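## Task

Yellow sponges sit on a shelf, each above a label on the shelf's edge. A ticket on the desk's front edge names three labels. Move the three sponges whose labels match onto the desk. The task fails if the robot tips over or finishes leaning. A sponge only counts if it stays on the desk by itself, without the robot holding it there.

## Robot and tools

ROBOT. A Hello Robot Stretch 3 with one arm. It has a two-wheeled base (0.33 m long, 0.34 m wide), a lift that moves the arm up and down a mast, and a telescoping arm that reaches out to the robot's right side. A wrist with yaw, pitch and roll joints carries a two-finger gripper. The base cannot slide sideways, so to shift the gripper forward or back you drive the base. Turning in place pivots about the point midway between the wheels, 0.05 m behind the front edge; with the arm pulled in and the wrist folded the robot sweeps a circle of 0.28 m radius, and an unfolded level gripper reaches beyond it.

FRAMES. Base frame: origin on the floor between the drive wheels, x ahead, y to the left, z up. hand_pose is reported in this frame, at the point where closed fingertips meet; with all wrist joints at zero its x axis points up, y back toward the mast, z toward the rear. The odometry frame is the base frame as it was when the scene began. Headings are positive to the left (counter-clockwise seen from above), between -3.142 and 3.142.

execute_actions. Argument actions: a list holding one action, or empty (then it only reports state and images). An action may contain base, joints, or both, plus optional contact_limits; its motions start at once and may finish at different times. base takes a single command, always relative to where the base last reported itself: translate_m (metres, -1 to 1, positive forward) or rotate_rad (radians, -3.2 to 3.2, positive left). joints takes absolute targets by name: lift_m 0 to 1.1 (arm height); arm_m 0 to 0.52 (extension); wrist_yaw_rad -1.345 to 4.42 (0 along the arm, positive swings toward the front, 3.0 folds over the base); wrist_pitch_rad -1.57 to 0.451 (0 level, negative tips fingers down); wrist_roll_rad -2.911 to 2.911 (0 fingers side by side); gripper_m -0.089 to 0.179 (bigger is wider; the actual fingertip gap is smaller than the value, about 0.007 less nearly shut and 0.025 less fully open, zero below 0.007); head_pan_rad -3.953 to 1.73 (0 ahead, positive left, -1.57 looks along the arm); head_tilt_rad -1.53 to 0.419 (negative down). Omitted joints may keep pushing toward older targets. contact_limits accepts only arm_m: a motor_effort percentage (1 to 100) at which the arm motion halts with contact_stop (negative sense when retracting); it also caps the arm's holding force until the next action. cameras: list of head_camera, nav_camera, wrist_camera or all; omitted or null gives all, [] gives none. Unknown keys or out-of-range numbers cause the whole call to be rejected with no motion. Each action ends within 15 s. If a result reports a stop, the remaining calls in that same reply are skipped.

wait: seconds 0 to 10; commands nothing and returns state and images. zoom_image: camera plus region [x0, y0, x1, y1] in pixels of that camera's latest full image, at most 504 by 504; useful for reading labels and the ticket. finished_scene: scene number (1 or 2); ends that scene for good and reports success, then gives the next task. Only call it once the items rest on the desk unaided.

RESULTS. base_status and joint_status tell how each motion ended: done (for the base this means the wheels turned the full amount, even with slip), off_target (stopped short and possibly still pushing), contact_stop, time_out, torque_fault. After the last three, the target is dropped; arm and lift go slack after contact_stop until re-commanded. on_its_own describes uncommanded behaviour; its 'held at' value is a target, not the position. joint_positions gives current values; tolerances for done are about ±0.004 for lift, arm and gripper and ±0.02 for most rotations (±0.05 for pitch). motor_effort is percent of maximum, positive toward higher joint values, with peak in brackets; readings carry sizable fixed bias and noise. An effort outside its rest range suggests pushing or carrying. lidar_m: 12 ranges in metres for 30-degree sectors, first straight ahead, counting counter-clockwise (4th left, 7th behind, 10th right), scanned at 0.17 m height, so it sees table legs, not tops; '-' means nothing seen. The robot's own parts can hide sectors 5, 6, 9, 10. wrist_depth_mm and head_depth_mm are 7x7 median depth grids from top-left (head grid is in the sideways sent image). base_odometry comes from wheels only; turned_by_wheels and turned_by_imu give turn since last result; base_tilt gives forward and right lean in degrees with a fixed offset up to about 4.

CAMERAS. head_camera and nav_camera move with head pan and tilt; wrist_camera rides on the gripper. Calibration lines give intrinsics and base-to-camera transforms with small errors.

GRIPPING. Close to a gripper_m below the object's width to grasp; reopen at least 0.02 above the touching value to let go. Neither the reading nor done proves a grasp; check images and effort. Re-squeeze with a changed value if it slips.

SAFETY. Fold or unfold the wrist only with lift_m between 0.32 and 0.95, wrist_pitch_rad -0.4 and roll near 0; once folded the lift may go down to 0.25. With yaw below -0.4 keep pitch at -0.5 or lower. Driving is fast only when lift_m is under 0.30, arm_m under 0.03 and yaw above 2.54. Avoid pushing the arm into rigid things with the gripper above about 0.45 m, repeated pushes after a contact stop, driving while holding or snagging something fixed, and backing into furniture; these can tip the robot. If tilt appears, reverse the last move in small steps, free the gripper, and lower the lift to about 0.2. Wrist servos that strain for several seconds shut off for 10 s. Avoid drops, slams and hard hits; loose objects may occasionally be nudged by outside forces.

Each tool is called after "Call:" by a JSON object that holds its "op" and its "data".

## Session

Call:
{"op": "execute_actions", "data": {"actions": []}}

Scene clock: 0.00 s.
base_odometry: x=+0.000 y=+0.000 heading=+0.000 (m, m, rad; odometry frame)
turned_by_wheels: +0.000 (rad since the last result)
turned_by_imu: +0.000 (rad since the last result)
base_tilt: forward=-1.4 right=+1.3 (deg)
lidar_m: 1.61 1.07 1.10 1.10 1.93 1.99 2.65 3.00 2.72 1.92 1.83 1.87
head_depth_mm: 1954 2100 2108 2136 2164 2181 2029 / 1934 2175 2172 2191 2191 2197 2053 / 1912 1978 1996 1999 1999 1998 1959 / 1802 1820 1819 1835 1845 1845 1832 / 1687 1703 1687 1687 1690 1709 1705 / 1561 1571 1586 1595 1576 1585 1580 / 1466 1471 1477 1482 1466 1486 1487
base_status: not commanded
joint_positions: lift_m=+0.564 arm_m=+0.001 wrist_yaw_rad=+2.917 wrist_pitch_rad=-0.399 wrist_roll_rad=+0.002 gripper_m=+0.037 head_pan_rad=-0.011 head_tilt_rad=+0.003
joint_status: not commanded
motor_effort: left_wheel=+0 right_wheel=-1 lift_m=+21 arm_m=+1 wrist_yaw_rad=+0 wrist_pitch_rad=+5 wrist_roll_rad=+0 gripper_m=+0 head_pan_rad=+0 head_tilt_rad=+2 (%)
hand_pose: x=+0.0293 y=+0.0755 z=+0.5809 quat_wxyz=(+0.217, +0.705, +0.062, +0.673) (m; base frame)
wrist_depth_mm: - - - - - - - / - - - - - - - / - - - - - - - / - - - - - - - / 955 - - 964 984 - 989 / 814 830 816 832 815 837 850 / 716 716 721 714 728 730 742
pictures: head_camera (sideways: a quarter turn clockwise sets it upright), nav_camera (sideways: a quarter turn counterclockwise sets it upright), wrist_camera
Images, in order (width x height): head_camera 896x504, nav_camera 672x504, wrist_camera 644x364.

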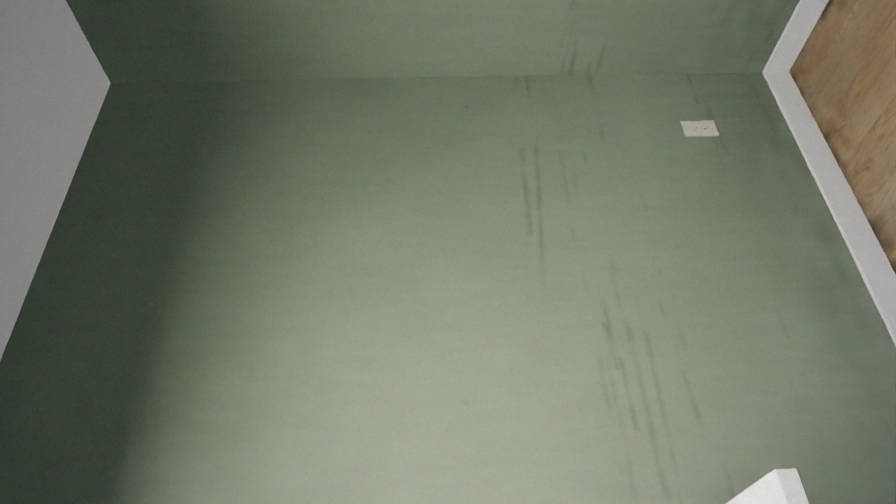

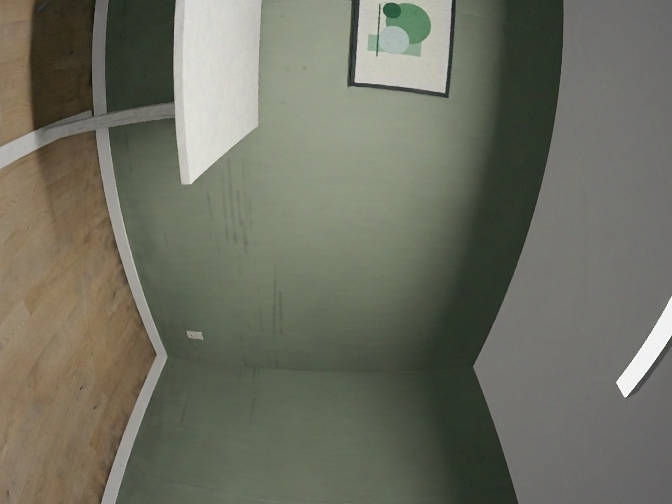

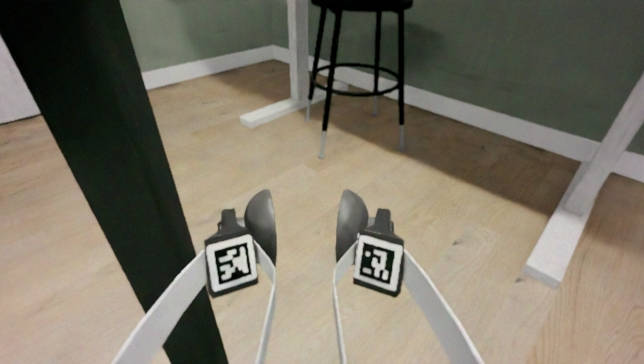

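Call:
{"op": "execute_actions", "data": {"actions": [{"joints": {"head_pan_rad": 1.0, "head_tilt_rad": -0.4}}], "cameras": ["head_camera", "nav_camera"]}}

Scene clock: 1.20 s.
base_odometry: x=+0.000 y=+0.000 heading=+0.000 (m, m, rad; odometry frame)
turned_by_wheels: +0.000 (rad since the last result)
turned_by_imu: +0.000 (rad since the last result)
base_tilt: forward=-1.4 right=+1.2 (deg)
lidar_m: 1.61 1.07 1.10 1.10 1.93 2.00 2.65 3.01 2.72 1.91 1.83 1.87
head_depth_mm: 1209 1318 1385 853 1660 1559 1305 / 1257 1375 1427 857 1752 1661 1346 / 1312 1434 1488 914 1870 1678 1350 / 1387 1498 1556 986 1948 1669 1351 / 1442 1553 1582 993 1949 1615 1353 / 1514 1638 1573 1075 1376 1625 1349 / 1586 1726 1586 2085 1703 1680 1353
base_status: not commanded
joint_positions: lift_m=+0.564 arm_m=+0.001 wrist_yaw_rad=+2.917 wrist_pitch_rad=-0.399 wrist_roll_rad=+0.002 gripper_m=+0.037 head_pan_rad=+0.993 head_tilt_rad=-0.395
joint_status: all done
motor_effort: left_wheel=-1(2) right_wheel=-1(0) lift_m=+22(21) arm_m=+2(1) wrist_yaw_rad=+0(1) wrist_pitch_rad=+5(5) wrist_roll_rad=+0(0) gripper_m=+0(0) head_pan_rad=+5(52) head_tilt_rad=-2(25) (%)
hand_pose: x=+0.0293 y=+0.0755 z=+0.5809 quat_wxyz=(+0.217, +0.705, +0.062, +0.673) (m; base frame)
wrist_depth_mm: - - - - - - - / - - - - - - - / - - - - - - - / - - - - - - - / 962 - - 963 993 989 985 / 820 812 791 818 809 845 849 / 712 720 718 723 724 732 731
pictures: head_camera (sideways: a quarter turn clockwise sets it upright), nav_camera (sideways: a quarter turn counterclockwise sets it upright)
camera_calibration (this result's frames):
head_camera: T_world_to_cam=[[-0.237962, -0.319889, -0.917085, 1.21901], [-0.814141, 0.580602, 0.00873034, -0.00451366], [0.529669, 0.748714, -0.398595, 0.478367], [0, 0, 0, 1]] pos_world=[0.0330263, 0.034407, 1.30865]
nav_camera: T_world_to_cam=[[0.138597, 0.316302, 0.93848, -1.18387], [0.865922, -0.498565, 0.040153, -0.00455114], [0.480593, 0.807085, -0.342992, 0.404365], [0, 0, 0, 1]] pos_world=[-0.0263138, 0.0458332, 1.24991]
Images, in order (width x height): head_camera 896x504, nav_camera 672x504.

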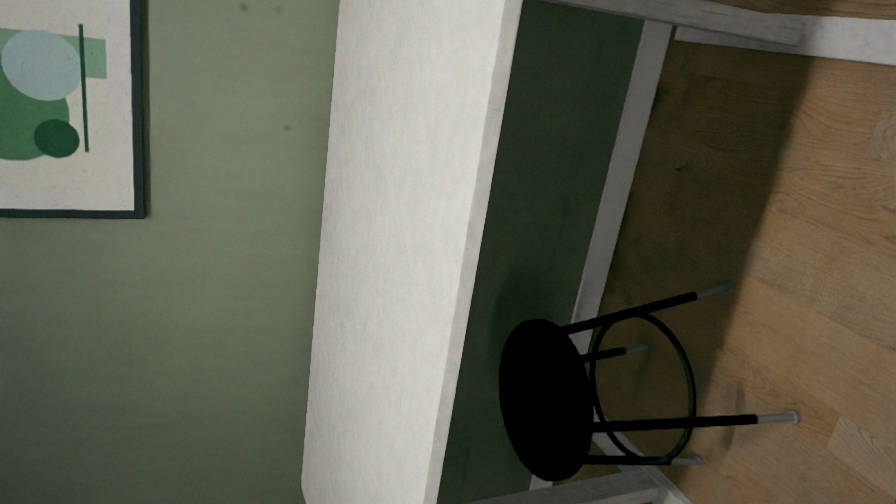

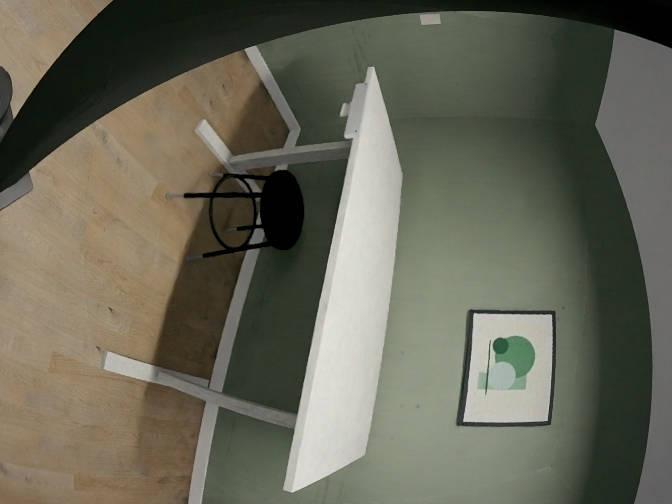

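Call:
{"op": "execute_actions", "data": {"actions": [{"joints": {"head_pan_rad": 1.45, "head_tilt_rad": -0.35}}], "cameras": ["head_camera", "nav_camera"]}}

Call:
{"op": "execute_actions", "data": {"actions": [{"joints": {"head_pan_rad": -2.0, "head_tilt_rad": -0.3}}], "cameras": ["head_camera", "nav_camera"]}}

Scene clock: 2.37 s.
base_odometry: x=+0.000 y=+0.000 heading=+0.000 (m, m, rad; odometry frame)
turned_by_wheels: +0.000 (rad since the last result)
turned_by_imu: +0.000 (rad since the last result)
base_tilt: forward=-1.5 right=+1.2 (deg)
lidar_m: 1.61 1.07 1.10 1.10 1.93 1.99 2.65 3.00 2.72 1.92 1.83 1.87
head_depth_mm: 1453 1543 1606 927 1830 1722 1383 / 1593 1698 1723 1082 1443 1673 1381 / 1744 1866 1865 1184 1453 1672 1391 / 1947 2100 2127 1693 2104 1727 1382 / 2066 2197 2269 2511 2318 1747 1392 / 1904 2015 2132 2286 2321 1738 1385 / 1759 1860 1950 2082 2139 1742 1394
base_status: not commanded
joint_positions: lift_m=+0.564 arm_m=+0.001 wrist_yaw_rad=+2.917 wrist_pitch_rad=-0.399 wrist_roll_rad=+0.002 gripper_m=+0.037 head_pan_rad=+1.443 head_tilt_rad=-0.359
joint_status: all done
motor_effort: left_wheel=-1(1) right_wheel=-1(1) lift_m=+22(22) arm_m=+0(1) wrist_yaw_rad=+0(0) wrist_pitch_rad=+5(5) wrist_roll_rad=+0(0) gripper_m=+0(0) head_pan_rad=+4(41) head_tilt_rad=+4(10) (%)
hand_pose: x=+0.0293 y=+0.0755 z=+0.5809 quat_wxyz=(+0.217, +0.705, +0.062, +0.673) (m; base frame)
wrist_depth_mm: - - - - - - - / - - - - - - - / - - - - - - - / - - - - - - - / 956 - - 974 993 980 979 / 822 824 802 842 810 833 845 / 711 715 718 724 728 733 735
pictures: head_camera (sideways: a quarter turn clockwise sets it upright), nav_camera (sideways: a quarter turn counterclockwise sets it upright)
camera_calibration (this result's frames):
head_camera: T_world_to_cam=[[-0.0709847, -0.359339, -0.930503, 1.2355], [-0.985675, 0.168347, 0.0101816, -0.00535708], [0.152989, 0.917897, -0.366142, 0.438431], [0, 0, 0, 1]] pos_world=[0.0153459, 0.0424307, 1.31022]
nav_camera: T_world_to_cam=[[-0.0170195, 0.312178, 0.949871, -1.19779], [0.996391, -0.0737173, 0.0420804, -0.0078582], [0.0831585, 0.947159, -0.309797, 0.363588], [0, 0, 0, 1]] pos_world=[-0.0427913, 0.0289696, 1.25072]
Images, in order (width x height): head_camera 896x504, nav_camera 672x504.

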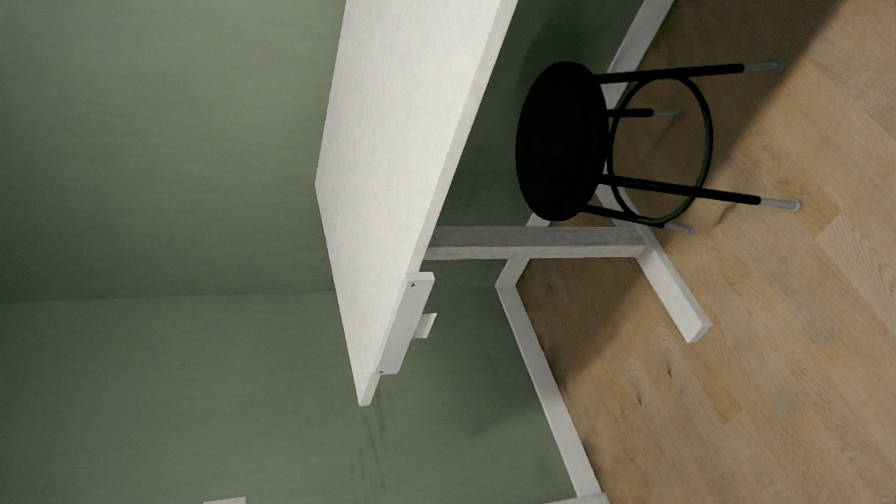

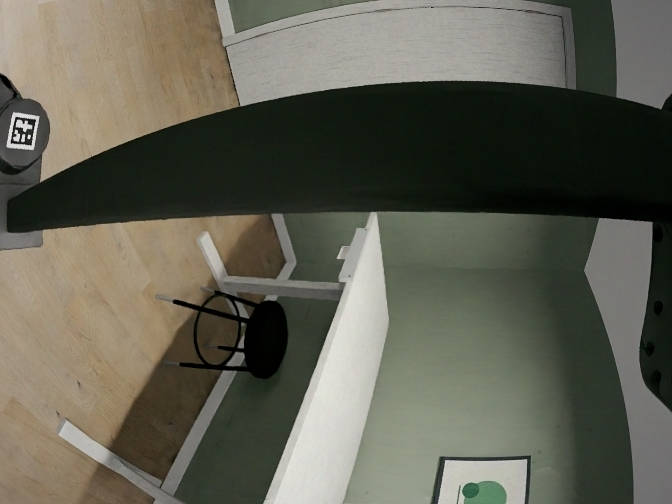

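Scene clock: 4.63 s.
base_odometry: x=+0.000 y=+0.000 heading=+0.000 (m, m, rad; odometry frame)
turned_by_wheels: +0.000 (rad since the last result)
turned_by_imu: +0.000 (rad since the last result)
base_tilt: forward=-1.4 right=+1.2 (deg)
lidar_m: 1.61 1.07 1.10 1.10 1.93 2.00 2.64 3.02 2.72 1.91 1.82 1.87
head_depth_mm: 2769 2935 3073 3225 2482 1828 1432 / 2925 3135 3293 3363 2487 1823 1429 / 3082 3288 3420 3422 2485 1839 1434 / 3066 3257 3484 3490 2485 1830 1439 / 2641 2757 2911 3058 2529 1825 1453 / 2289 2382 2445 2613 2507 1848 1450 / 2043 2100 2166 2297 2329 1842 1447
base_status: not commanded
joint_positions: lift_m=+0.564 arm_m=+0.001 wrist_yaw_rad=+2.917 wrist_pitch_rad=-0.399 wrist_roll_rad=+0.002 gripper_m=+0.037 head_pan_rad=-1.993 head_tilt_rad=-0.310
joint_status: all done
motor_effort: left_wheel=+0(1) right_wheel=-1(1) lift_m=+21(21) arm_m=+0(1) wrist_yaw_rad=+1(0) wrist_pitch_rad=+5(5) wrist_roll_rad=+0(0) gripper_m=+0(0) head_pan_rad=-4(56) head_tilt_rad=+5(11) (%)
hand_pose: x=+0.0293 y=+0.0755 z=+0.5809 quat_wxyz=(+0.217, +0.705, +0.062, +0.673) (m; base frame)
wrist_depth_mm: - - - - - - - / - - - - - - - / - - - - - - - / - - - - - - - / 952 - - 980 - - 992 / 819 806 798 826 815 853 849 / 717 718 725 723 727 744 729
pictures: head_camera (sideways: a quarter turn clockwise sets it upright), nav_camera (sideways: a quarter turn counterclockwise sets it upright)
camera_calibration (this result's frames):
head_camera: T_world_to_cam=[[0.152982, 0.280893, -0.947468, 1.25628], [0.894854, -0.446191, 0.0122063, -0.019465], [-0.419323, -0.849713, -0.319618, 0.381375], [0, 0, 0, 1]] pos_world=[-0.014851, -0.0375058, 1.31242]
nav_camera: T_world_to_cam=[[-0.0547254, -0.260441, 0.963938, -1.21594], [-0.931418, 0.361193, 0.0447096, 0.000475817], [-0.359812, -0.895383, -0.262346, 0.304532], [0, 0, 0, 1]] pos_world=[0.043475, -0.0441784, 1.25196]
Images, in order (width x height): head_camera 896x504, nav_camera 672x504.

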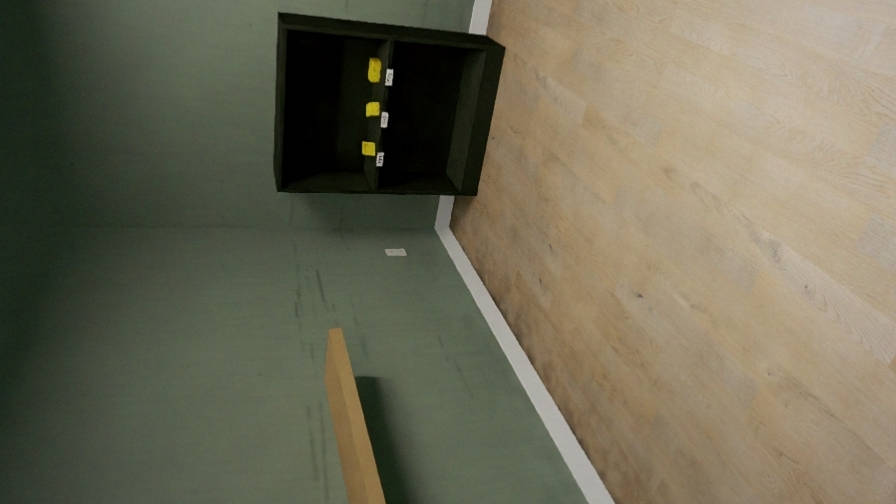

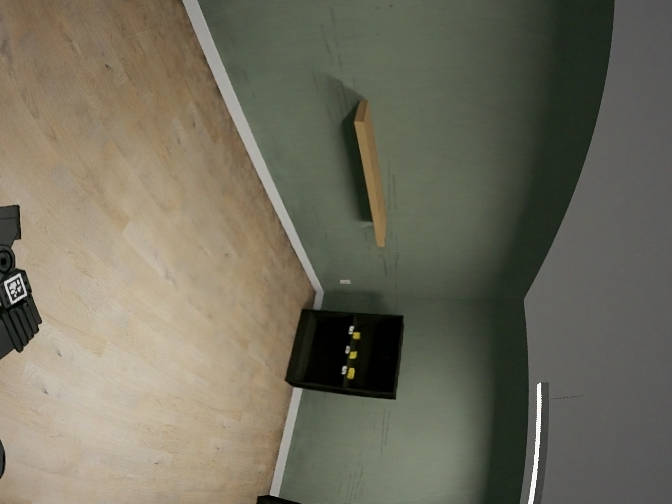

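Call:
{"op": "execute_actions", "data": {"actions": [{"joints": {"head_pan_rad": -2.75, "head_tilt_rad": -0.3}}], "cameras": ["head_camera", "nav_camera"]}}

Scene clock: 5.70 s.
base_odometry: x=+0.000 y=+0.000 heading=+0.000 (m, m, rad; odometry frame)
turned_by_wheels: +0.000 (rad since the last result)
turned_by_imu: +0.000 (rad since the last result)
base_tilt: forward=-1.6 right=+1.3 (deg)
lidar_m: 1.61 1.07 1.10 1.10 1.93 2.00 2.64 3.00 2.72 1.91 1.82 1.87
head_depth_mm: 3119 3300 3522 3002 2479 1807 1428 / 2950 3146 3373 3504 2509 1812 1427 / 2903 3065 3229 3426 2492 1821 1430 / 2814 3001 3250 3348 2502 1825 1442 / 2813 2973 3175 3378 2495 1836 1444 / 2742 2905 3113 3264 2516 1836 1445 / 2719 2834 3008 3248 2536 1833 1446
base_status: not commanded
joint_positions: lift_m=+0.564 arm_m=+0.001 wrist_yaw_rad=+2.917 wrist_pitch_rad=-0.399 wrist_roll_rad=+0.002 gripper_m=+0.037 head_pan_rad=-2.743 head_tilt_rad=-0.310
joint_status: all done
motor_effort: left_wheel=-1(1) right_wheel=-1(1) lift_m=+22(22) arm_m=+0(1) wrist_yaw_rad=+0(1) wrist_pitch_rad=+5(5) wrist_roll_rad=+0(0) gripper_m=+0(0) head_pan_rad=-5(53) head_tilt_rad=+5(4) (%)
hand_pose: x=+0.0293 y=+0.0755 z=+0.5809 quat_wxyz=(+0.217, +0.705, +0.062, +0.673) (m; base frame)
wrist_depth_mm: - - - - - - - / - - - - - - - / - - - - - - - / - - - - - - - / 959 - - 980 991 987 987 / 822 814 807 837 811 839 845 / 706 727 727 721 723 736 738
pictures: head_camera (sideways: a quarter turn clockwise sets it upright), nav_camera (sideways: a quarter turn counterclockwise sets it upright)
camera_calibration (this result's frames):
head_camera: T_world_to_cam=[[0.303402, 0.101247, -0.947469, 1.25536], [0.350613, -0.936441, 0.0122064, -0.0161452], [-0.886012, -0.335899, -0.319616, 0.384219], [0, 0, 0, 1]] pos_world=[-0.0347949, -0.0131615, 1.31242]
nav_camera: T_world_to_cam=[[-0.217567, -0.153258, 0.963938, -1.21494], [-0.435305, 0.899172, 0.0447097, -0.00255061], [-0.873599, -0.409879, -0.262344, 0.307664], [0, 0, 0, 1]] pos_world=[0.00333306, -0.0578011, 1.25196]
Images, in order (width x height): head_camera 896x504, nav_camera 672x504.

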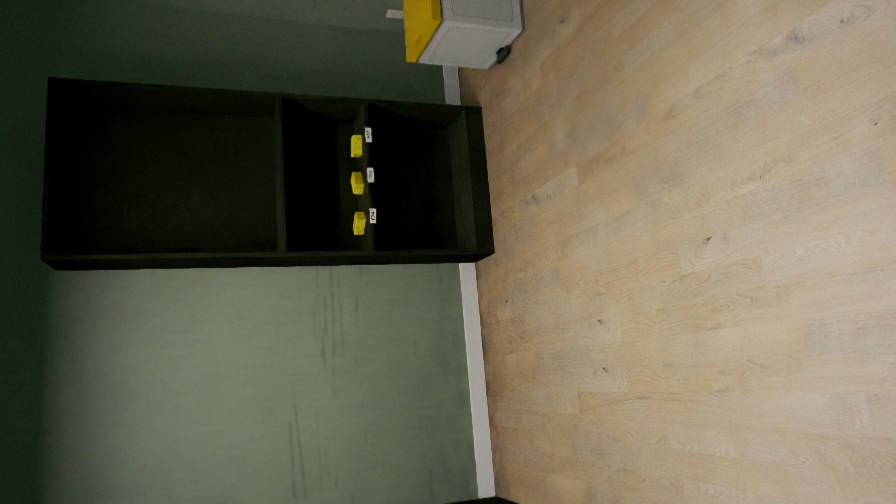

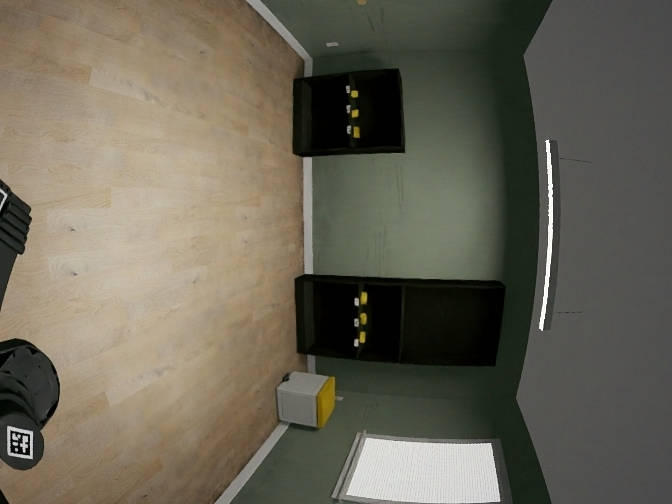

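Call:
{"op": "zoom_image", "data": {"camera": "head_camera", "region": [330, 110, 410, 250]}}

Region (330, 110, 410, 250) of head_camera's 896x504 image, scaled by 3.600, with more detail than that image has; it fills the left 288 columns of this view, and the rest is white.

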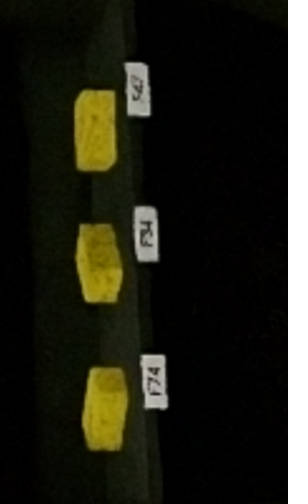

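Call:
{"op": "execute_actions", "data": {"actions": [{"base": {"rotate_rad": 2.136}, "joints": {"lift_m": 0.28, "head_pan_rad": -1.2, "head_tilt_rad": -0.4}}], "cameras": ["nav_camera"]}}

Call:
{"op": "execute_actions", "data": {"actions": [{"base": {"translate_m": 1.0}}], "cameras": ["head_camera", "nav_camera"]}}

Scene clock: 10.63 s.
base_odometry: x=+0.000 y=+0.000 heading=+2.136 (m, m, rad; odometry frame)
turned_by_wheels: +2.136 (rad since the last result)
turned_by_imu: +2.156 (rad since the last result)
base_tilt: forward=-1.4 right=+1.3 (deg)
lidar_m: 1.92 2.01 2.76 2.99 2.60 1.90 1.83 1.90 1.59 1.08 1.10 1.39
head_depth_mm: 1217 1321 1378 851 1636 1558 1336 / 1248 1365 1424 855 1757 1657 1353 / 1293 1413 1471 916 1836 1672 1343 / 1355 1462 1531 984 1924 1673 1345 / 1405 1520 1573 988 1971 1629 1347 / 1464 1580 1576 1069 1449 1675 1356 / 1507 1646 1572 1072 1376 1619 1351
base_status: done
joint_positions: lift_m=+0.280 arm_m=+0.001 wrist_yaw_rad=+2.917 wrist_pitch_rad=-0.400 wrist_roll_rad=+0.002 gripper_m=+0.037 head_pan_rad=-1.207 head_tilt_rad=-0.395
joint_status: all done
motor_effort: left_wheel=-3(13) right_wheel=+3(10) lift_m=+19(20) arm_m=+0(1) wrist_yaw_rad=+0(1) wrist_pitch_rad=+5(5) wrist_roll_rad=+0(0) gripper_m=+0(0) head_pan_rad=+4(53) head_tilt_rad=-2(12) (%)
hand_pose: x=+0.0293 y=+0.0754 z=+0.2969 quat_wxyz=(+0.218, +0.705, +0.062, +0.672) (m; base frame)
wrist_depth_mm: - - - - - - - / - - - - - - - / 875 890 888 902 918 934 937 / 694 - 700 714 709 715 732 / 566 - 596 578 588 593 594 / 487 487 - 495 482 500 499 / - - - 425 428 432 435
pictures: nav_camera (sideways: a quarter turn counterclockwise sets it upright)
camera_calibration (this result's frames):
nav_camera: T_world_to_cam=[[0.174553, -0.298777, 0.938224, -1.18375], [-0.912485, -0.407139, 0.0401113, 0.00635153], [0.370004, -0.863116, -0.343697, 0.405956], [0, 0, 0, 1]] pos_world=[0.062218, -0.000703908, 1.24989]
Images, in order (width x height): nav_camera 672x504.

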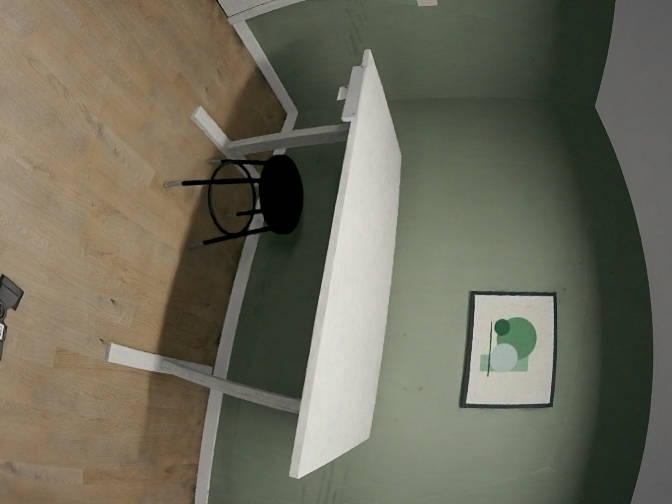

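Scene clock: 15.80 s.
base_odometry: x=-0.535 y=+0.845 heading=+2.136 (m, m, rad; odometry frame)
turned_by_wheels: +0.000 (rad since the last result)
turned_by_imu: -0.001 (rad since the last result)
base_tilt: forward=-1.6 right=+1.3 (deg)
lidar_m: 0.93 0.95 1.33 2.43 3.35 2.93 2.82 1.52 0.85 0.98 1.34 0.96
head_depth_mm: 1229 1320 1382 854 1127 1513 1304 / 1268 1360 1429 858 1763 1663 1346 / 1305 1410 1493 854 1783 1563 1343 / 1356 1462 1601 921 1918 1671 1344 / 1405 1522 1652 1802 2001 1674 1346 / 1447 1548 1682 1797 1908 1666 1354 / 1317 1370 1442 1487 1563 1561 1341
base_status: done
joint_positions: lift_m=+0.280 arm_m=+0.001 wrist_yaw_rad=+2.917 wrist_pitch_rad=-0.400 wrist_roll_rad=+0.002 gripper_m=+0.037 head_pan_rad=-1.207 head_tilt_rad=-0.395
joint_status: not commanded
motor_effort: left_wheel=-3(11) right_wheel=+2(11) lift_m=+19(19) arm_m=+1(0) wrist_yaw_rad=+0(0) wrist_pitch_rad=+5(5) wrist_roll_rad=+0(0) gripper_m=+0(1) head_pan_rad=+3(5) head_tilt_rad=-1(2) (%)
hand_pose: x=+0.0293 y=+0.0754 z=+0.2969 quat_wxyz=(+0.218, +0.705, +0.062, +0.672) (m; base frame)
wrist_depth_mm: - - - - - - 885 / - - - - - - 899 / 874 883 892 890 893 917 875 / 680 - 696 713 710 715 730 / 569 - 595 576 587 588 592 / 488 491 - 492 481 494 504 / - - - 430 428 432 436
pictures: head_camera (sideways: a quarter turn clockwise sets it upright), nav_camera (sideways: a quarter turn counterclockwise sets it upright)
camera_calibration (this result's frames):
head_camera: T_world_to_cam=[[-0.119009, 0.381234, -0.916786, 1.21789], [0.948393, 0.316978, 0.00869922, -0.0152246], [0.293917, -0.868438, -0.399283, 0.4807], [0, 0, 0, 1]] pos_world=[0.0180931, -0.0420175, 1.30861]
nav_camera: T_world_to_cam=[[0.174553, -0.298777, 0.938224, -1.18375], [-0.912485, -0.40714, 0.0401113, 0.00635153], [0.370004, -0.863116, -0.343697, 0.405956], [0, 0, 0, 1]] pos_world=[0.062218, -0.000703894, 1.24989]
Images, in order (width x height): head_camera 896x504, nav_camera 672x504.

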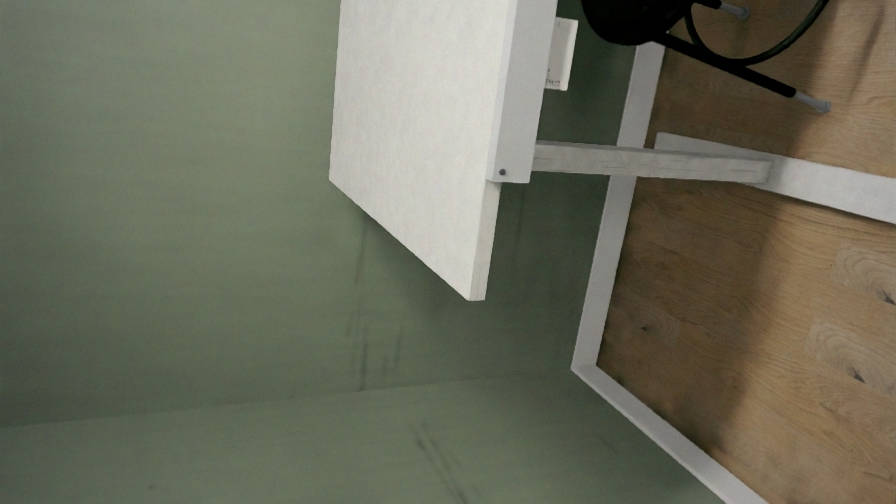

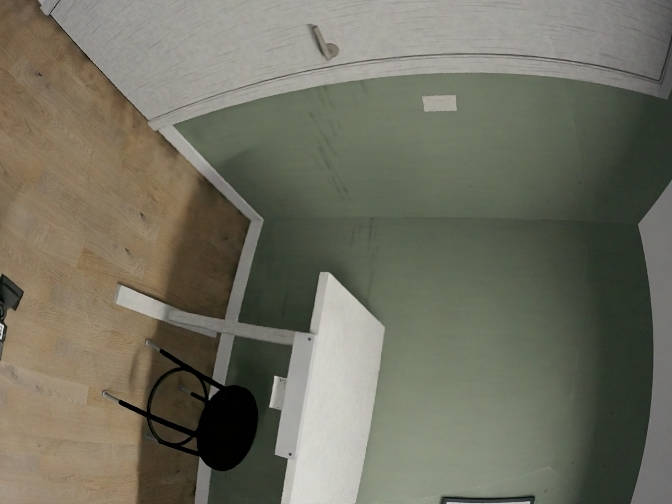

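Call:
{"op": "execute_actions", "data": {"actions": [{"joints": {"lift_m": 0.68, "wrist_yaw_rad": 0.0, "head_pan_rad": -1.6, "head_tilt_rad": -0.6}}], "cameras": []}}

Call:
{"op": "execute_actions", "data": {"actions": [{"joints": {"wrist_pitch_rad": 0.25}}], "cameras": ["head_camera", "wrist_camera"]}}

Scene clock: 20.43 s.
base_odometry: x=-0.535 y=+0.845 heading=+2.136 (m, m, rad; odometry frame)
turned_by_wheels: +0.000 (rad since the last result)
turned_by_imu: +0.001 (rad since the last result)
base_tilt: forward=-1.4 right=+1.2 (deg)
lidar_m: 0.92 0.94 1.34 2.43 3.34 2.93 2.82 1.53 0.85 0.98 1.34 0.96
head_depth_mm: 1294 1375 879 1900 1730 1414 1207 / 1291 1372 875 1318 1686 1417 1200 / 1291 1373 827 1215 1631 1384 1220 / 1279 1361 825 1269 1692 1447 1239 / 1273 1347 826 1827 1694 1419 1208 / 1261 1341 827 1738 1675 1419 1204 / 1258 1380 828 1811 1746 1419 1198
base_status: not commanded
joint_positions: lift_m=+0.680 arm_m=+0.001 wrist_yaw_rad=+0.001 wrist_pitch_rad=-0.400 wrist_roll_rad=+0.002 gripper_m=+0.037 head_pan_rad=-1.593 head_tilt_rad=-0.592
joint_status: all done
motor_effort: left_wheel=-3(4) right_wheel=+2(2) lift_m=+24(25) arm_m=+0(1) wrist_yaw_rad=+0(2) wrist_pitch_rad=+6(5) wrist_roll_rad=+0(0) gripper_m=+0(0) head_pan_rad=-7(39) head_tilt_rad=-4(19) (%)
hand_pose: x=-0.0212 y=-0.3721 z=+0.6966 quat_wxyz=(+0.693, +0.141, -0.693, -0.140) (m; base frame)
wrist_depth_mm: - - - - - - - / - - - - 781 - - / - - - - - - - / - - - - - - - / - - - - - - - / 964 968 910 957 934 974 979 / 829 831 851 840 848 863 863
pictures: none
No camera images: the call's "cameras" was empty. Leave "cameras" out to get every camera's image.

Scene clock: 21.60 s.
base_odometry: x=-0.535 y=+0.845 heading=+2.136 (m, m, rad; odometry frame)
turned_by_wheels: +0.000 (rad since the last result)
turned_by_imu: +0.000 (rad since the last result)
base_tilt: forward=-1.4 right=+1.2 (deg)
lidar_m: 0.92 0.95 1.34 2.43 3.36 2.93 2.83 1.53 0.85 0.98 1.34 0.96
head_depth_mm: 1299 1375 877 1900 1736 1424 1201 / 1296 1367 877 1315 1689 1422 1203 / 1285 1364 826 1220 1672 1391 1201 / 1286 1361 823 1267 1681 1415 - / 1275 1353 828 1836 1684 1383 1206 / 1269 1345 829 1739 1686 1420 1201 / 1251 1375 831 1797 1722 1419 1202
base_status: not commanded
joint_positions: lift_m=+0.680 arm_m=+0.001 wrist_yaw_rad=+0.001 wrist_pitch_rad=+0.225 wrist_roll_rad=+0.002 gripper_m=+0.037 head_pan_rad=-1.593 head_tilt_rad=-0.592
joint_status: all done
motor_effort: left_wheel=-3(5) right_wheel=+2(2) lift_m=+24(24) arm_m=+1(0) wrist_yaw_rad=+0(0) wrist_pitch_rad=+9(10) wrist_roll_rad=+0(0) gripper_m=-1(1) head_pan_rad=-4(5) head_tilt_rad=-4(3) (%)
hand_pose: x=-0.0210 y=-0.4007 z=+0.8523 quat_wxyz=(+0.702, -0.079, -0.703, +0.080) (m; base frame)
wrist_depth_mm: - - - - - - - / - - - - - - - / - 540 453 459 - - - / - - 816 794 - - - / - - - - - - - / - - - - - - - / - - - - 661 - -
pictures: head_camera (sideways: a quarter turn clockwise sets it upright), wrist_camera
camera_calibration (this result's frames):
head_camera: T_world_to_cam=[[0.0371113, 0.569519, -0.82114, 1.09219], [0.997923, -0.0644146, 0.000424896, -0.00475334], [-0.0526514, -0.81945, -0.570727, 0.70589], [0, 0, 0, 1]] pos_world=[0.00137681, -0.0438898, 1.29972]
wrist_camera: T_world_to_cam=[[-0.999613, 0.027752, -0.00212071, -0.0122695], [0.00209738, -0.000869913, -0.999997, 0.873333], [-0.0277538, -0.999614, 0.000811369, -0.235849], [0, 0, 0, 1]] pos_world=[-0.0206422, -0.234658, 0.873497]
Images, in order (width x height): head_camera 896x504, wrist_camera 644x364.

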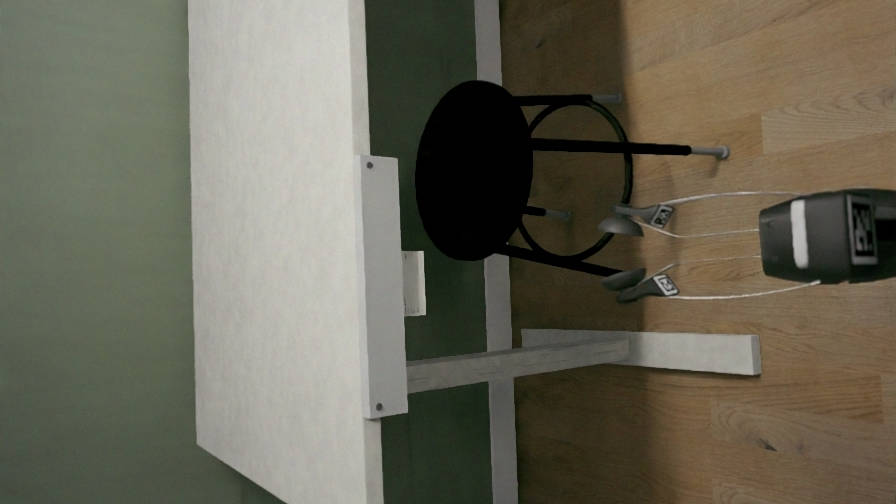

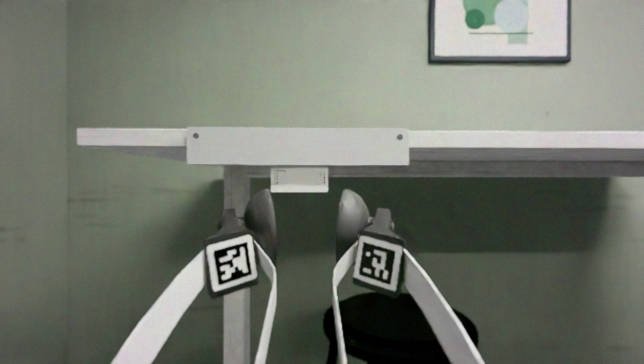

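Call:
{"op": "zoom_image", "data": {"camera": "wrist_camera", "region": [260, 150, 340, 200]}}

Region (260, 150, 340, 200) of wrist_camera's 644x364 image, scaled by 6.300; it fills the top 315 rows of this view, and the rest is white.

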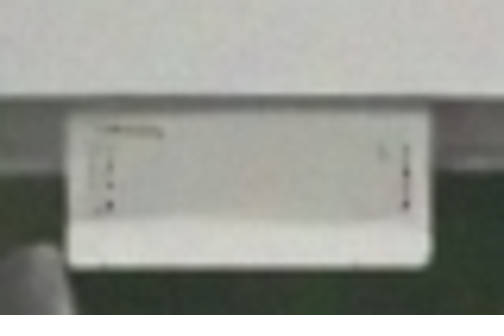

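Call:
{"op": "zoom_image", "data": {"camera": "head_camera", "region": [390, 240, 440, 325]}}

Call:
{"op": "execute_actions", "data": {"actions": [{"joints": {"lift_m": 0.665, "arm_m": 0.31, "gripper_m": 0.175}, "contact_limits": {"arm_m": 15}}], "cameras": ["head_camera", "wrist_camera"]}}

Region (390, 240, 440, 325) of head_camera's 896x504 image, scaled by 5.929, with more detail than that image has; it fills the left 296 columns of this view, and the rest is white.

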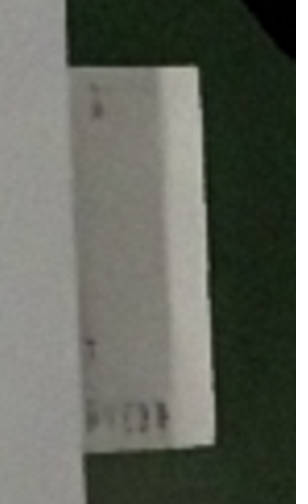

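Scene clock: 25.33 s.
base_odometry: x=-0.535 y=+0.845 heading=+2.136 (m, m, rad; odometry frame)
turned_by_wheels: +0.000 (rad since the last result)
turned_by_imu: +0.001 (rad since the last result)
base_tilt: forward=-1.5 right=+1.3 (deg)
lidar_m: 0.92 0.95 1.34 2.43 3.35 2.93 2.83 1.52 0.85 0.98 1.34 0.96
head_depth_mm: 1296 1373 878 1894 1745 1425 1227 / 1292 1367 879 1320 1747 1484 - / 1285 1369 827 1216 - 1390 1202 / 1282 1361 825 1266 - 1425 1200 / 1274 1349 825 1803 1680 1423 1208 / 1260 1336 826 1739 1683 1417 1200 / 1262 1371 826 1807 1748 1428 1205
base_status: not commanded
joint_positions: lift_m=+0.665 arm_m=+0.310 wrist_yaw_rad=+0.000 wrist_pitch_rad=+0.227 wrist_roll_rad=+0.002 gripper_m=+0.175 head_pan_rad=-1.593 head_tilt_rad=-0.592
joint_status: all done
motor_effort: left_wheel=-3(3) right_wheel=+2(2) lift_m=+19(22) arm_m=+6(8) wrist_yaw_rad=+0(1) wrist_pitch_rad=+8(9) wrist_roll_rad=+0(0) gripper_m=+0(84) head_pan_rad=-6(4) head_tilt_rad=-3(3) (%)
contact_limits: arm_m 15 (drawing in: default 29, maximum 48; extending or still: default 42, maximum 68)
hand_pose: x=-0.0213 y=-0.7097 z=+0.8382 quat_wxyz=(+0.702, -0.080, -0.703, +0.080) (m; base frame)
wrist_depth_mm: 144 145 146 148 150 151 172 / 144 145 147 148 150 151 173 / 968 414 156 157 412 413 412 / 998 973 157 992 985 - - / 983 991 993 987 999 977 - / - 975 998 996 - - - / 983 984 999 992 987 - -
pictures: head_camera (sideways: a quarter turn clockwise sets it upright), wrist_camera
camera_calibration (this result's frames):
head_camera: T_world_to_cam=[[0.0372219, 0.569748, -0.820976, 1.09198], [0.997911, -0.0645992, 0.000412735, -0.00473743], [-0.0527992, -0.819276, -0.570963, 0.706198], [0, 0, 0, 1]] pos_world=[0.00136871, -0.0438883, 1.2997]
wrist_camera: T_world_to_cam=[[-0.999579, 0.0289427, -0.0021852, -0.00312799], [0.0020969, -0.0030809, -0.999993, 0.857379], [-0.0289492, -0.999576, 0.00301891, -0.546624], [0, 0, 0, 1]] pos_world=[-0.0207489, -0.543661, 0.859017]
Images, in order (width x height): head_camera 896x504, wrist_camera 644x364.

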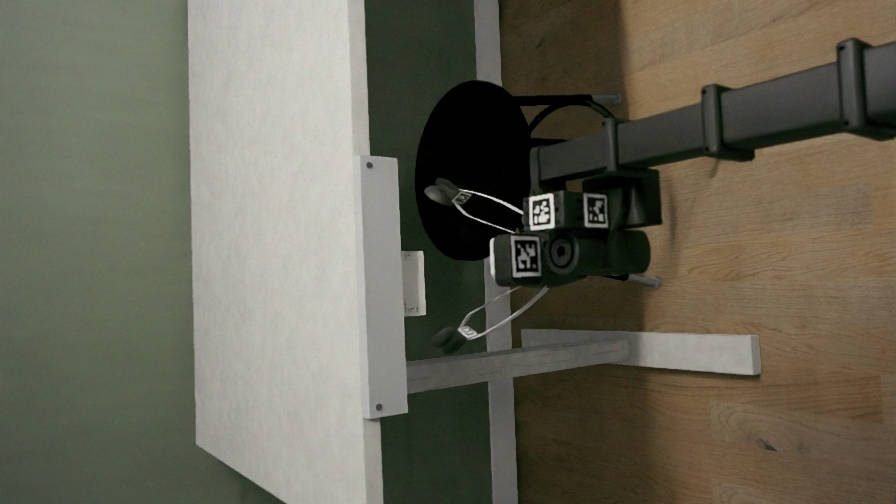

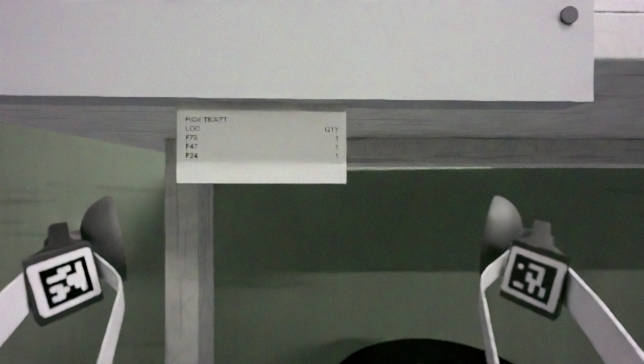

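Call:
{"op": "zoom_image", "data": {"camera": "wrist_camera", "region": [175, 108, 245, 168]}}

Region (175, 108, 245, 168) of wrist_camera's 644x364 image, scaled by 7.200; it fills the top 432 rows of this view, and the rest is white.

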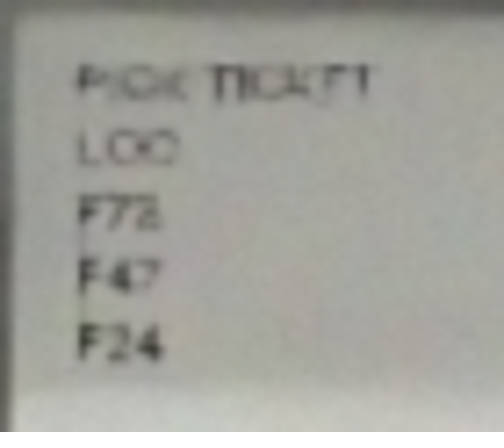

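Call:
{"op": "execute_actions", "data": {"actions": [{"joints": {"arm_m": 0.37}, "contact_limits": {"arm_m": 15}}], "cameras": ["wrist_camera"]}}

Call:
{"op": "zoom_image", "data": {"camera": "wrist_camera", "region": [70, 60, 210, 170]}}

Scene clock: 27.47 s.
base_odometry: x=-0.535 y=+0.845 heading=+2.136 (m, m, rad; odometry frame)
turned_by_wheels: +0.000 (rad since the last result)
turned_by_imu: +0.000 (rad since the last result)
base_tilt: forward=-1.5 right=+1.2 (deg)
lidar_m: 0.92 0.95 1.34 2.43 3.35 2.93 2.83 1.53 0.85 0.98 1.34 0.96
head_depth_mm: 1298 1371 877 1890 1745 1425 1231 / 1291 1367 875 1312 1713 1459 - / 1284 1369 827 1217 - 1427 1202 / 1281 1356 824 1269 1638 1418 1201 / 1264 1347 828 1805 1678 1420 1200 / 1260 1341 827 1753 1685 1424 1199 / 1260 1374 826 1814 1740 1417 1206
base_status: not commanded
joint_positions: lift_m=+0.665 arm_m=+0.370 wrist_yaw_rad=+0.000 wrist_pitch_rad=+0.227 wrist_roll_rad=+0.002 gripper_m=+0.175 head_pan_rad=-1.593 head_tilt_rad=-0.592
joint_status: all done
motor_effort: left_wheel=-3(3) right_wheel=+2(2) lift_m=+19(19) arm_m=+6(6) wrist_yaw_rad=+0(0) wrist_pitch_rad=+8(8) wrist_roll_rad=+0(0) gripper_m=+0(0) head_pan_rad=-5(6) head_tilt_rad=-3(3) (%)
contact_limits: arm_m 15 (drawing in: default 29, maximum 48; extending or still: default 42, maximum 68)
hand_pose: x=-0.0213 y=-0.7697 z=+0.8382 quat_wxyz=(+0.702, -0.080, -0.703, +0.080) (m; base frame)
wrist_depth_mm: 86 86 87 88 89 90 91 / 205 95 96 97 203 203 204 / 918 95 96 97 415 413 411 / 912 96 96 97 931 933 944 / 937 443 929 921 943 947 952 / - 440 943 929 954 945 949 / 936 688 947 928 922 961 944
pictures: wrist_camera
camera_calibration (this result's frames):
wrist_camera: T_world_to_cam=[[-0.999579, 0.0289426, -0.00218515, -0.0013915], [0.00209682, -0.00308216, -0.999993, 0.857194], [-0.0289492, -0.999576, 0.00302018, -0.6066], [0, 0, 0, 1]] pos_world=[-0.0207488, -0.60366, 0.859017]
Images, in order (width x height): wrist_camera 644x364.

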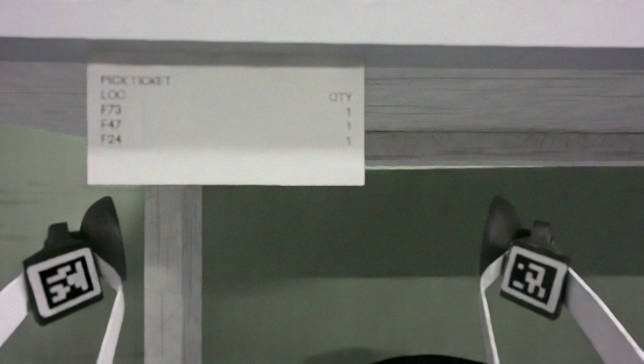

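Region (70, 60, 210, 170) of wrist_camera's 644x364 image, scaled by 3.600; it fills the top 396 rows of this view, and the rest is white.

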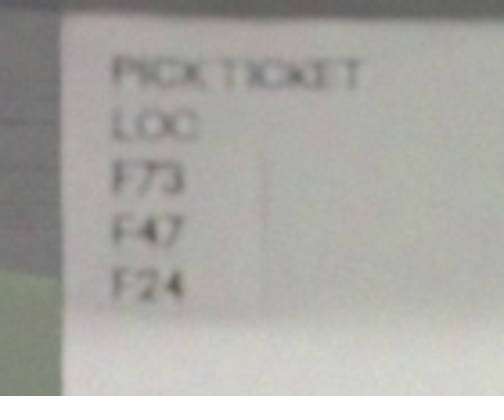

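Call:
{"op": "execute_actions", "data": {"actions": [{"joints": {"arm_m": 0.0, "gripper_m": 0.03, "head_pan_rad": 0, "head_tilt_rad": -0.3}}], "cameras": []}}

Call:
{"op": "execute_actions", "data": {"actions": [{"base": {"rotate_rad": 1.43}, "joints": {"wrist_pitch_rad": -0.4, "wrist_yaw_rad": 2.95, "lift_m": 0.28}}], "cameras": ["head_camera"]}}

Call:
{"op": "execute_actions", "data": {"actions": [{"base": {"translate_m": 1.0}, "joints": {"head_tilt_rad": -0.45}}], "cameras": ["head_camera", "nav_camera"]}}

Scene clock: 31.80 s.
base_odometry: x=-0.535 y=+0.845 heading=+2.136 (m, m, rad; odometry frame)
turned_by_wheels: +0.000 (rad since the last result)
turned_by_imu: +0.001 (rad since the last result)
base_tilt: forward=-1.4 right=+1.2 (deg)
lidar_m: 0.93 0.95 1.33 2.43 3.36 2.92 2.82 1.53 0.84 0.98 1.35 0.96
head_depth_mm: 771 821 876 939 1023 1113 1214 / 770 818 877 941 1013 1102 1209 / 766 815 872 937 1010 1095 1192 / 763 813 866 930 1002 1093 1193 / 760 809 861 922 1001 1082 1180 / 758 805 860 921 992 1074 1170 / 750 796 850 908 993 1085 1198
base_status: not commanded
joint_positions: lift_m=+0.665 arm_m=+0.001 wrist_yaw_rad=+0.000 wrist_pitch_rad=+0.227 wrist_roll_rad=+0.002 gripper_m=+0.030 head_pan_rad=-0.007 head_tilt_rad=-0.310
joint_status: all done
motor_effort: left_wheel=-3(4) right_wheel=+2(2) lift_m=+19(19) arm_m=-4(5) wrist_yaw_rad=+1(1) wrist_pitch_rad=+8(8) wrist_roll_rad=+0(0) gripper_m=+0(83) head_pan_rad=+4(51) head_tilt_rad=+4(22) (%)
hand_pose: x=-0.0214 y=-0.4009 z=+0.8382 quat_wxyz=(+0.702, -0.080, -0.703, +0.080) (m; base frame)
wrist_depth_mm: - - - - - - - / - - - - - - - / - 506 457 461 504 674 672 / - - - 857 - - - / - - - - - - - / - - - - - - - / - - - - 655 - -
pictures: none
No camera images: the call's "cameras" was empty. Leave "cameras" out to get every camera's image.

Scene clock: 36.13 s.
base_odometry: x=-0.535 y=+0.845 heading=-2.718 (m, m, rad; odometry frame)
turned_by_wheels: +1.430 (rad since the last result)
turned_by_imu: +1.445 (rad since the last result)
base_tilt: forward=-1.5 right=+1.2 (deg)
lidar_m: 2.41 2.97 3.08 2.82 2.56 1.49 0.85 1.06 1.01 0.92 0.93 1.19
head_depth_mm: 1704 1745 1807 1865 1916 1784 1429 / 2134 2228 2309 2386 2332 1808 1439 / 2836 3030 3199 2650 2504 1816 1436 / 2857 3030 3194 3398 2508 1837 1432 / 2750 2903 3114 3292 2517 1831 1452 / 2705 2907 3063 3269 2547 1844 1448 / 2685 2830 2995 3219 2506 1843 1448
base_status: done
joint_positions: lift_m=+0.280 arm_m=+0.001 wrist_yaw_rad=+2.949 wrist_pitch_rad=-0.414 wrist_roll_rad=+0.002 gripper_m=+0.030 head_pan_rad=-0.007 head_tilt_rad=-0.310
joint_status: all done
motor_effort: left_wheel=-4(10) right_wheel=+3(8) lift_m=+19(19) arm_m=-4(4) wrist_yaw_rad=+1(3) wrist_pitch_rad=+5(8) wrist_roll_rad=+0(0) gripper_m=+0(1) head_pan_rad=+4(4) head_tilt_rad=+4(5) (%)
hand_pose: x=+0.0219 y=+0.0750 z=+0.2938 quat_wxyz=(+0.212, +0.703, +0.078, +0.674) (m; base frame)
wrist_depth_mm: - - - - - - - / - - - - - - - / 845 - 873 874 880 897 913 / 674 - 689 689 703 697 709 / 552 563 - 569 577 580 583 / 477 494 - 474 491 493 497 / - - - 423 424 430 436
pictures: head_camera (sideways: a quarter turn clockwise sets it upright)
camera_calibration (this result's frames):
head_camera: T_world_to_cam=[[-0.31848, 0.0267445, -0.947552, 1.25926], [0.0475258, 0.998795, 0.012217, -0.0143102], [0.946737, -0.0411423, -0.319367, 0.372716], [0, 0, 0, 1]] pos_world=[0.0488666, -0.00405098, 1.31243]
Images, in order (width x height): head_camera 896x504.

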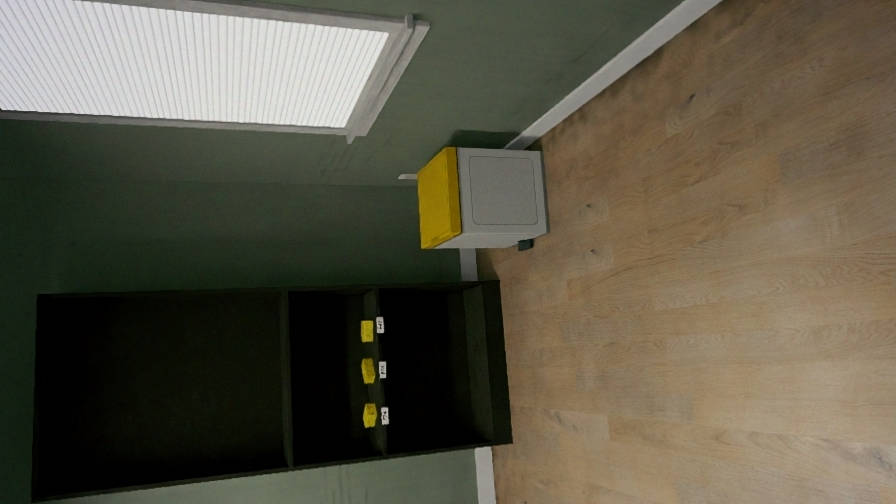

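Scene clock: 41.30 s.
base_odometry: x=-1.447 y=+0.433 heading=-2.718 (m, m, rad; odometry frame)
turned_by_wheels: +0.000 (rad since the last result)
turned_by_imu: -0.001 (rad since the last result)
base_tilt: forward=-1.5 right=+1.2 (deg)
lidar_m: 1.44 2.03 2.65 2.97 2.99 2.38 1.97 1.32 0.88 0.80 0.81 1.01
head_depth_mm: 1450 1474 1495 1609 1657 1555 1304 / 1807 1904 1995 1855 1823 1589 1305 / 1970 2133 2350 1855 1749 1595 1299 / 1933 2083 2302 2453 1972 1590 1293 / 1836 1991 2139 2376 2053 1592 1303 / 1824 1960 2106 2336 2053 1587 1308 / 1795 1926 2077 2313 2064 1586 1303
base_status: done
joint_positions: lift_m=+0.280 arm_m=+0.001 wrist_yaw_rad=+2.949 wrist_pitch_rad=-0.414 wrist_roll_rad=+0.002 gripper_m=+0.030 head_pan_rad=-0.007 head_tilt_rad=-0.445
joint_status: all done
motor_effort: left_wheel=-3(11) right_wheel=+2(12) lift_m=+19(19) arm_m=-4(3) wrist_yaw_rad=+0(1) wrist_pitch_rad=+5(5) wrist_roll_rad=+0(0) gripper_m=+0(0) head_pan_rad=+5(4) head_tilt_rad=-2(15) (%)
hand_pose: x=+0.0218 y=+0.0750 z=+0.2937 quat_wxyz=(+0.211, +0.703, +0.078, +0.674) (m; base frame)
wrist_depth_mm: - - - - - - - / - - - - - - - / 833 - 863 860 882 907 909 / 674 - 689 687 697 711 703 / 555 558 - 566 573 579 589 / 482 493 - 471 493 495 499 / - - - 424 426 430 431
pictures: head_camera (sideways: a quarter turn clockwise sets it upright), nav_camera (sideways: a quarter turn counterclockwise sets it upright)
camera_calibration (this result's frames):
head_camera: T_world_to_cam=[[-0.443564, 0.0275852, -0.895818, 1.19251], [0.0487332, 0.99879, 0.00662589, -0.00703695], [0.894917, -0.040717, -0.444372, 0.535706], [0, 0, 0, 1]] pos_world=[0.0498862, -0.00405497, 1.30637]
nav_camera: T_world_to_cam=[[0.387985, 0.0540626, 0.920079, -1.16137], [0.0506211, -0.998021, 0.0372962, 0.00414399], [0.920275, 0.032105, -0.389954, 0.462798], [0, 0, 0, 1]] pos_world=[0.0244837, 0.0520644, 1.24887]
Images, in order (width x height): head_camera 896x504, nav_camera 672x504.

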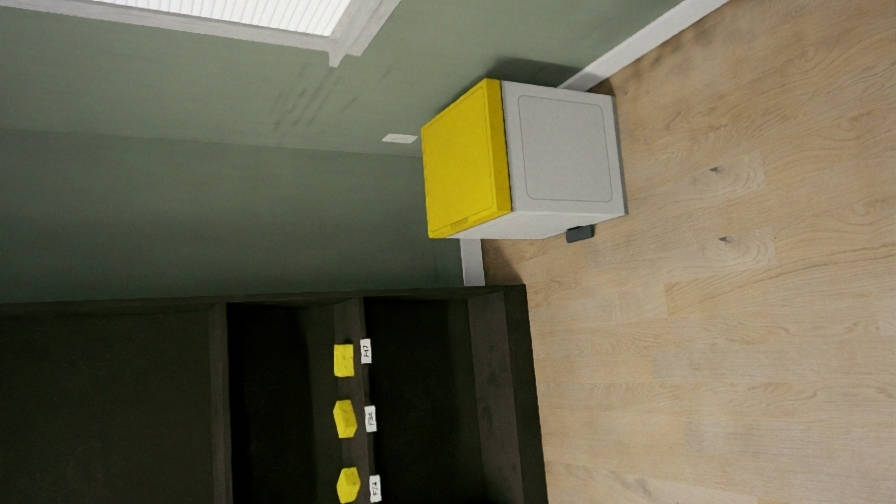

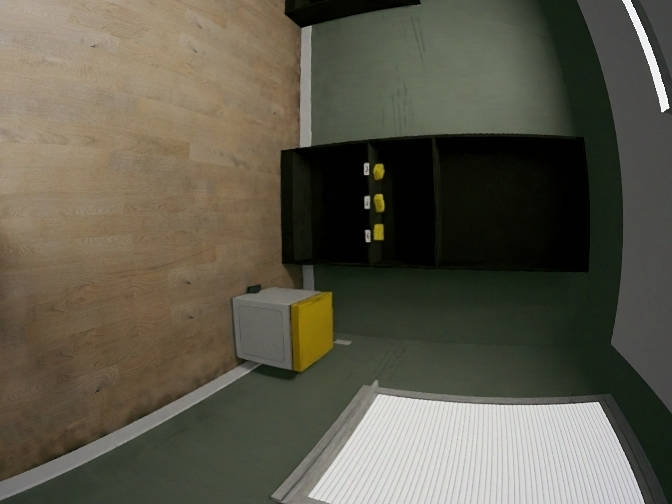

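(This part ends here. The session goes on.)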